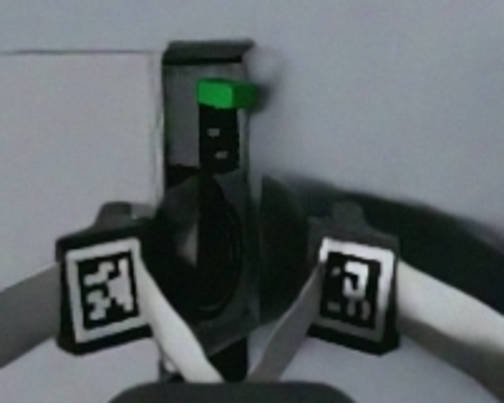

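execute_actions(actions=[{"r1":{"joints":{"arm_m":0.3855,"lift_m":0.8725,"gripper_m":-0.012},"pace":"slow"}}], cameras=[])

execute_actions(actions=[{"r1":{"joints":{"arm_m":0.388,"lift_m":0.866,"gripper_m":-0.038},"pace":"slow"}}], cameras=["r1_wrist_camera"])

zoom_image(camera="r1_wrist_camera", region=[200, 170, 400, 330])

Scene clock: 319.87 s.
r1.base_odometry: x=-0.347 y=+0.806 heading=+2.471 (m, m, rad; r1's odometry frame)
r1.turned_by_wheels: +0.000 (rad since the last result)
r1.turned_by_imu: +0.000 (rad since the last result)
r1.base_tilt: forward=+0.0 right=-0.4 (deg)
r1.lidar_m: 0.37 0.39 1.69 1.62 1.86 1.67 1.60 1.66 2.28 2.47 0.58 0.40
r1.base_status: not commanded
r1.joint_positions: lift_m=+0.873 arm_m=+0.384 wrist_yaw_rad=-0.035 wrist_pitch_rad=+0.998 wrist_roll_rad=+1.570 gripper_m=-0.012
r1.joint_status: all done
r1.motor_effort: lift_m=+15(15) arm_m=+9(14) wrist_yaw_rad=-2(2) wrist_pitch_rad=+4(5) wrist_roll_rad=+0(1) gripper_m=-13(14) wheel_0=-1(1) wheel_1=+0(1) wheel_2=+1(1) (%)
r1.hand_pose: x=+0.7080 y=-0.0928 z=+0.8087 quat_wxyz=(+0.615, +0.626, +0.328, -0.349) (m; r1's base frame)
r1.wrist_depth_mm: 433 364 303 264 234 208 193 / 433 362 306 266 234 210 194 / 439 366 307 266 236 211 196 / 424 314 260 263 238 212 196 / 364 297 250 219 239 213 198 / 364 298 183 204 181 213 198 / 459 289 267 - 237 206 198
r2.base_odometry: x=+0.797 y=-1.247 heading=-2.454 (m, m, rad; r2's odometry frame)
r2.turned_by_wheels: +0.000 (rad since the last result)
r2.turned_by_imu: +0.000 (rad since the last result)
r2.base_tilt: forward=+0.2 right=-0.2 (deg)
r2.lidar_m: 0.79 0.84 1.49 2.44 2.56 0.71 0.64 0.69 2.38 2.28 1.47 0.85
r2.base_status: not commanded
r2.joint_positions: lift_m=+1.100 arm_m=+0.002 wrist_yaw_rad=+0.000 wrist_pitch_rad=+1.101 wrist_roll_rad=+0.012 gripper_m=+0.110
r2.joint_status: not commanded
r2.motor_effort: lift_m=+23(23) arm_m=+0(0) wrist_yaw_rad=+0(0) wrist_pitch_rad=-2(2) wrist_roll_rad=-3(2) gripper_m=-1(1) wheel_0=+3(3) wheel_1=+3(3) wheel_2=-2(2) (%)
r2.hand_pose: x=+0.3032 y=-0.0874 z=+1.0208 quat_wxyz=(+0.852, +0.005, +0.523, -0.003) (m; r2's base frame)
r2.wrist_depth_mm: 904 904 917 917 931 946 946 / 1060 1060 1078 1078 1098 1118 1138 / 1281 1281 1308 1308 1366 1366 1397 / 1430 1397 1430 1430 1430 1430 1430 / 1308 1308 1308 1308 1336 1308 1308 / 1205 1229 214 1205 205 1229 1205 / 1160 1118 1160 124 1138 1138 1160
pictures: none
No camera images: the call's "cameras" was empty. Leave "cameras" out to get every camera's image.

Scene clock: 321.00 s.
r1.base_odometry: x=-0.347 y=+0.806 heading=+2.472 (m, m, rad; r1's odometry frame)
r1.turned_by_wheels: +0.000 (rad since the last result)
r1.turned_by_imu: +0.000 (rad since the last result)
r1.base_tilt: forward=-0.1 right=-0.3 (deg)
r1.lidar_m: 0.36 0.40 1.68 1.63 1.87 1.65 1.60 1.66 2.31 2.47 0.56 0.41
r1.base_status: not commanded
r1.joint_positions: lift_m=+0.867 arm_m=+0.386 wrist_yaw_rad=-0.035 wrist_pitch_rad=+0.998 wrist_roll_rad=+1.570 gripper_m=-0.037
r1.joint_status: all done
r1.motor_effort: lift_m=+14(16) arm_m=+9(11) wrist_yaw_rad=+0(4) wrist_pitch_rad=+3(4) wrist_roll_rad=-1(2) gripper_m=-20(18) wheel_0=+0(1) wheel_1=+0(0) wheel_2=+0(1) (%)
r1.hand_pose: x=+0.7103 y=-0.0929 z=+0.8022 quat_wxyz=(+0.615, +0.626, +0.328, -0.349) (m; r1's base frame)
r1.wrist_depth_mm: 424 349 297 258 228 204 189 / 424 353 297 260 229 205 189 / 433 357 301 262 230 206 191 / 415 303 254 257 232 208 191 / 351 289 241 229 233 208 191 / 351 277 181 200 179 205 192 / 433 281 257 - 231 202 193
r2.base_odometry: x=+0.797 y=-1.247 heading=-2.454 (m, m, rad; r2's odometry frame)
r2.turned_by_wheels: +0.000 (rad since the last result)
r2.turned_by_imu: +0.000 (rad since the last result)
r2.base_tilt: forward=+0.1 right=-0.2 (deg)
r2.lidar_m: 0.79 0.84 1.48 2.43 2.54 0.70 0.64 0.70 2.37 2.28 1.48 0.84
r2.base_status: not commanded
r2.joint_positions: lift_m=+1.100 arm_m=+0.002 wrist_yaw_rad=+0.000 wrist_pitch_rad=+1.101 wrist_roll_rad=+0.012 gripper_m=+0.110
r2.joint_status: not commanded
r2.motor_effort: lift_m=+23(23) arm_m=+0(0) wrist_yaw_rad=+0(0) wrist_pitch_rad=-2(2) wrist_roll_rad=-2(3) gripper_m=-1(1) wheel_0=+3(3) wheel_1=+3(3) wheel_2=-2(2) (%)
r2.hand_pose: x=+0.3032 y=-0.0874 z=+1.0208 quat_wxyz=(+0.852, +0.005, +0.523, -0.003) (m; r2's base frame)
r2.wrist_depth_mm: 891 904 917 917 917 946 946 / 1060 1042 1078 1078 1118 1098 1138 / 1308 1281 1308 1308 1336 1366 1366 / 1397 1397 1397 1464 1430 1430 1430 / 1281 1308 1336 1308 1336 1281 1336 / 1229 1205 214 1229 205 1205 1205 / 1138 1138 1138 124 1138 1118 1160
pictures: r1_wrist_camera
camera_calibration (this result's frames):
r1_wrist_camera: T_world_to_cam=[[-0.857862, 0.0269194, -0.513175, 1.01553], [0.0115415, 0.999384, 0.0331306, 0.103976], [0.513751, 0.0224986, -0.857644, 0.553594], [0, 0, 0, 1]] pos_world=[0.585572, -0.143705, 0.992485]
Images, in order (width x height): r1_wrist_camera 616x392.

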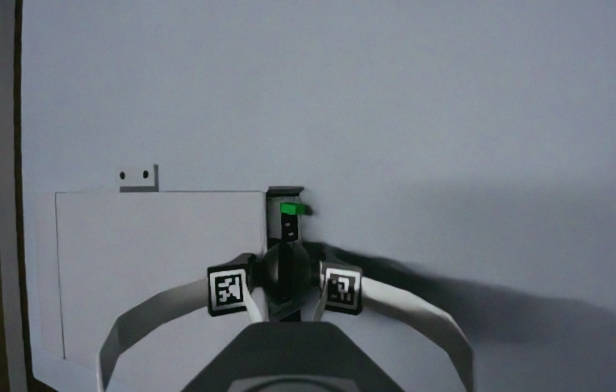

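Region (200, 170, 400, 330) of r1_wrist_camera's 616x392 image, scaled by 2.520; it fills the top 403 rows of this view, and the rest is white.

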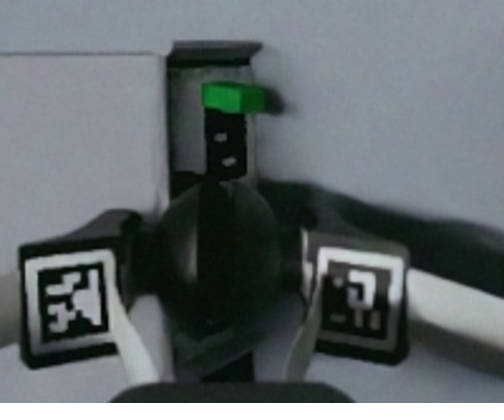

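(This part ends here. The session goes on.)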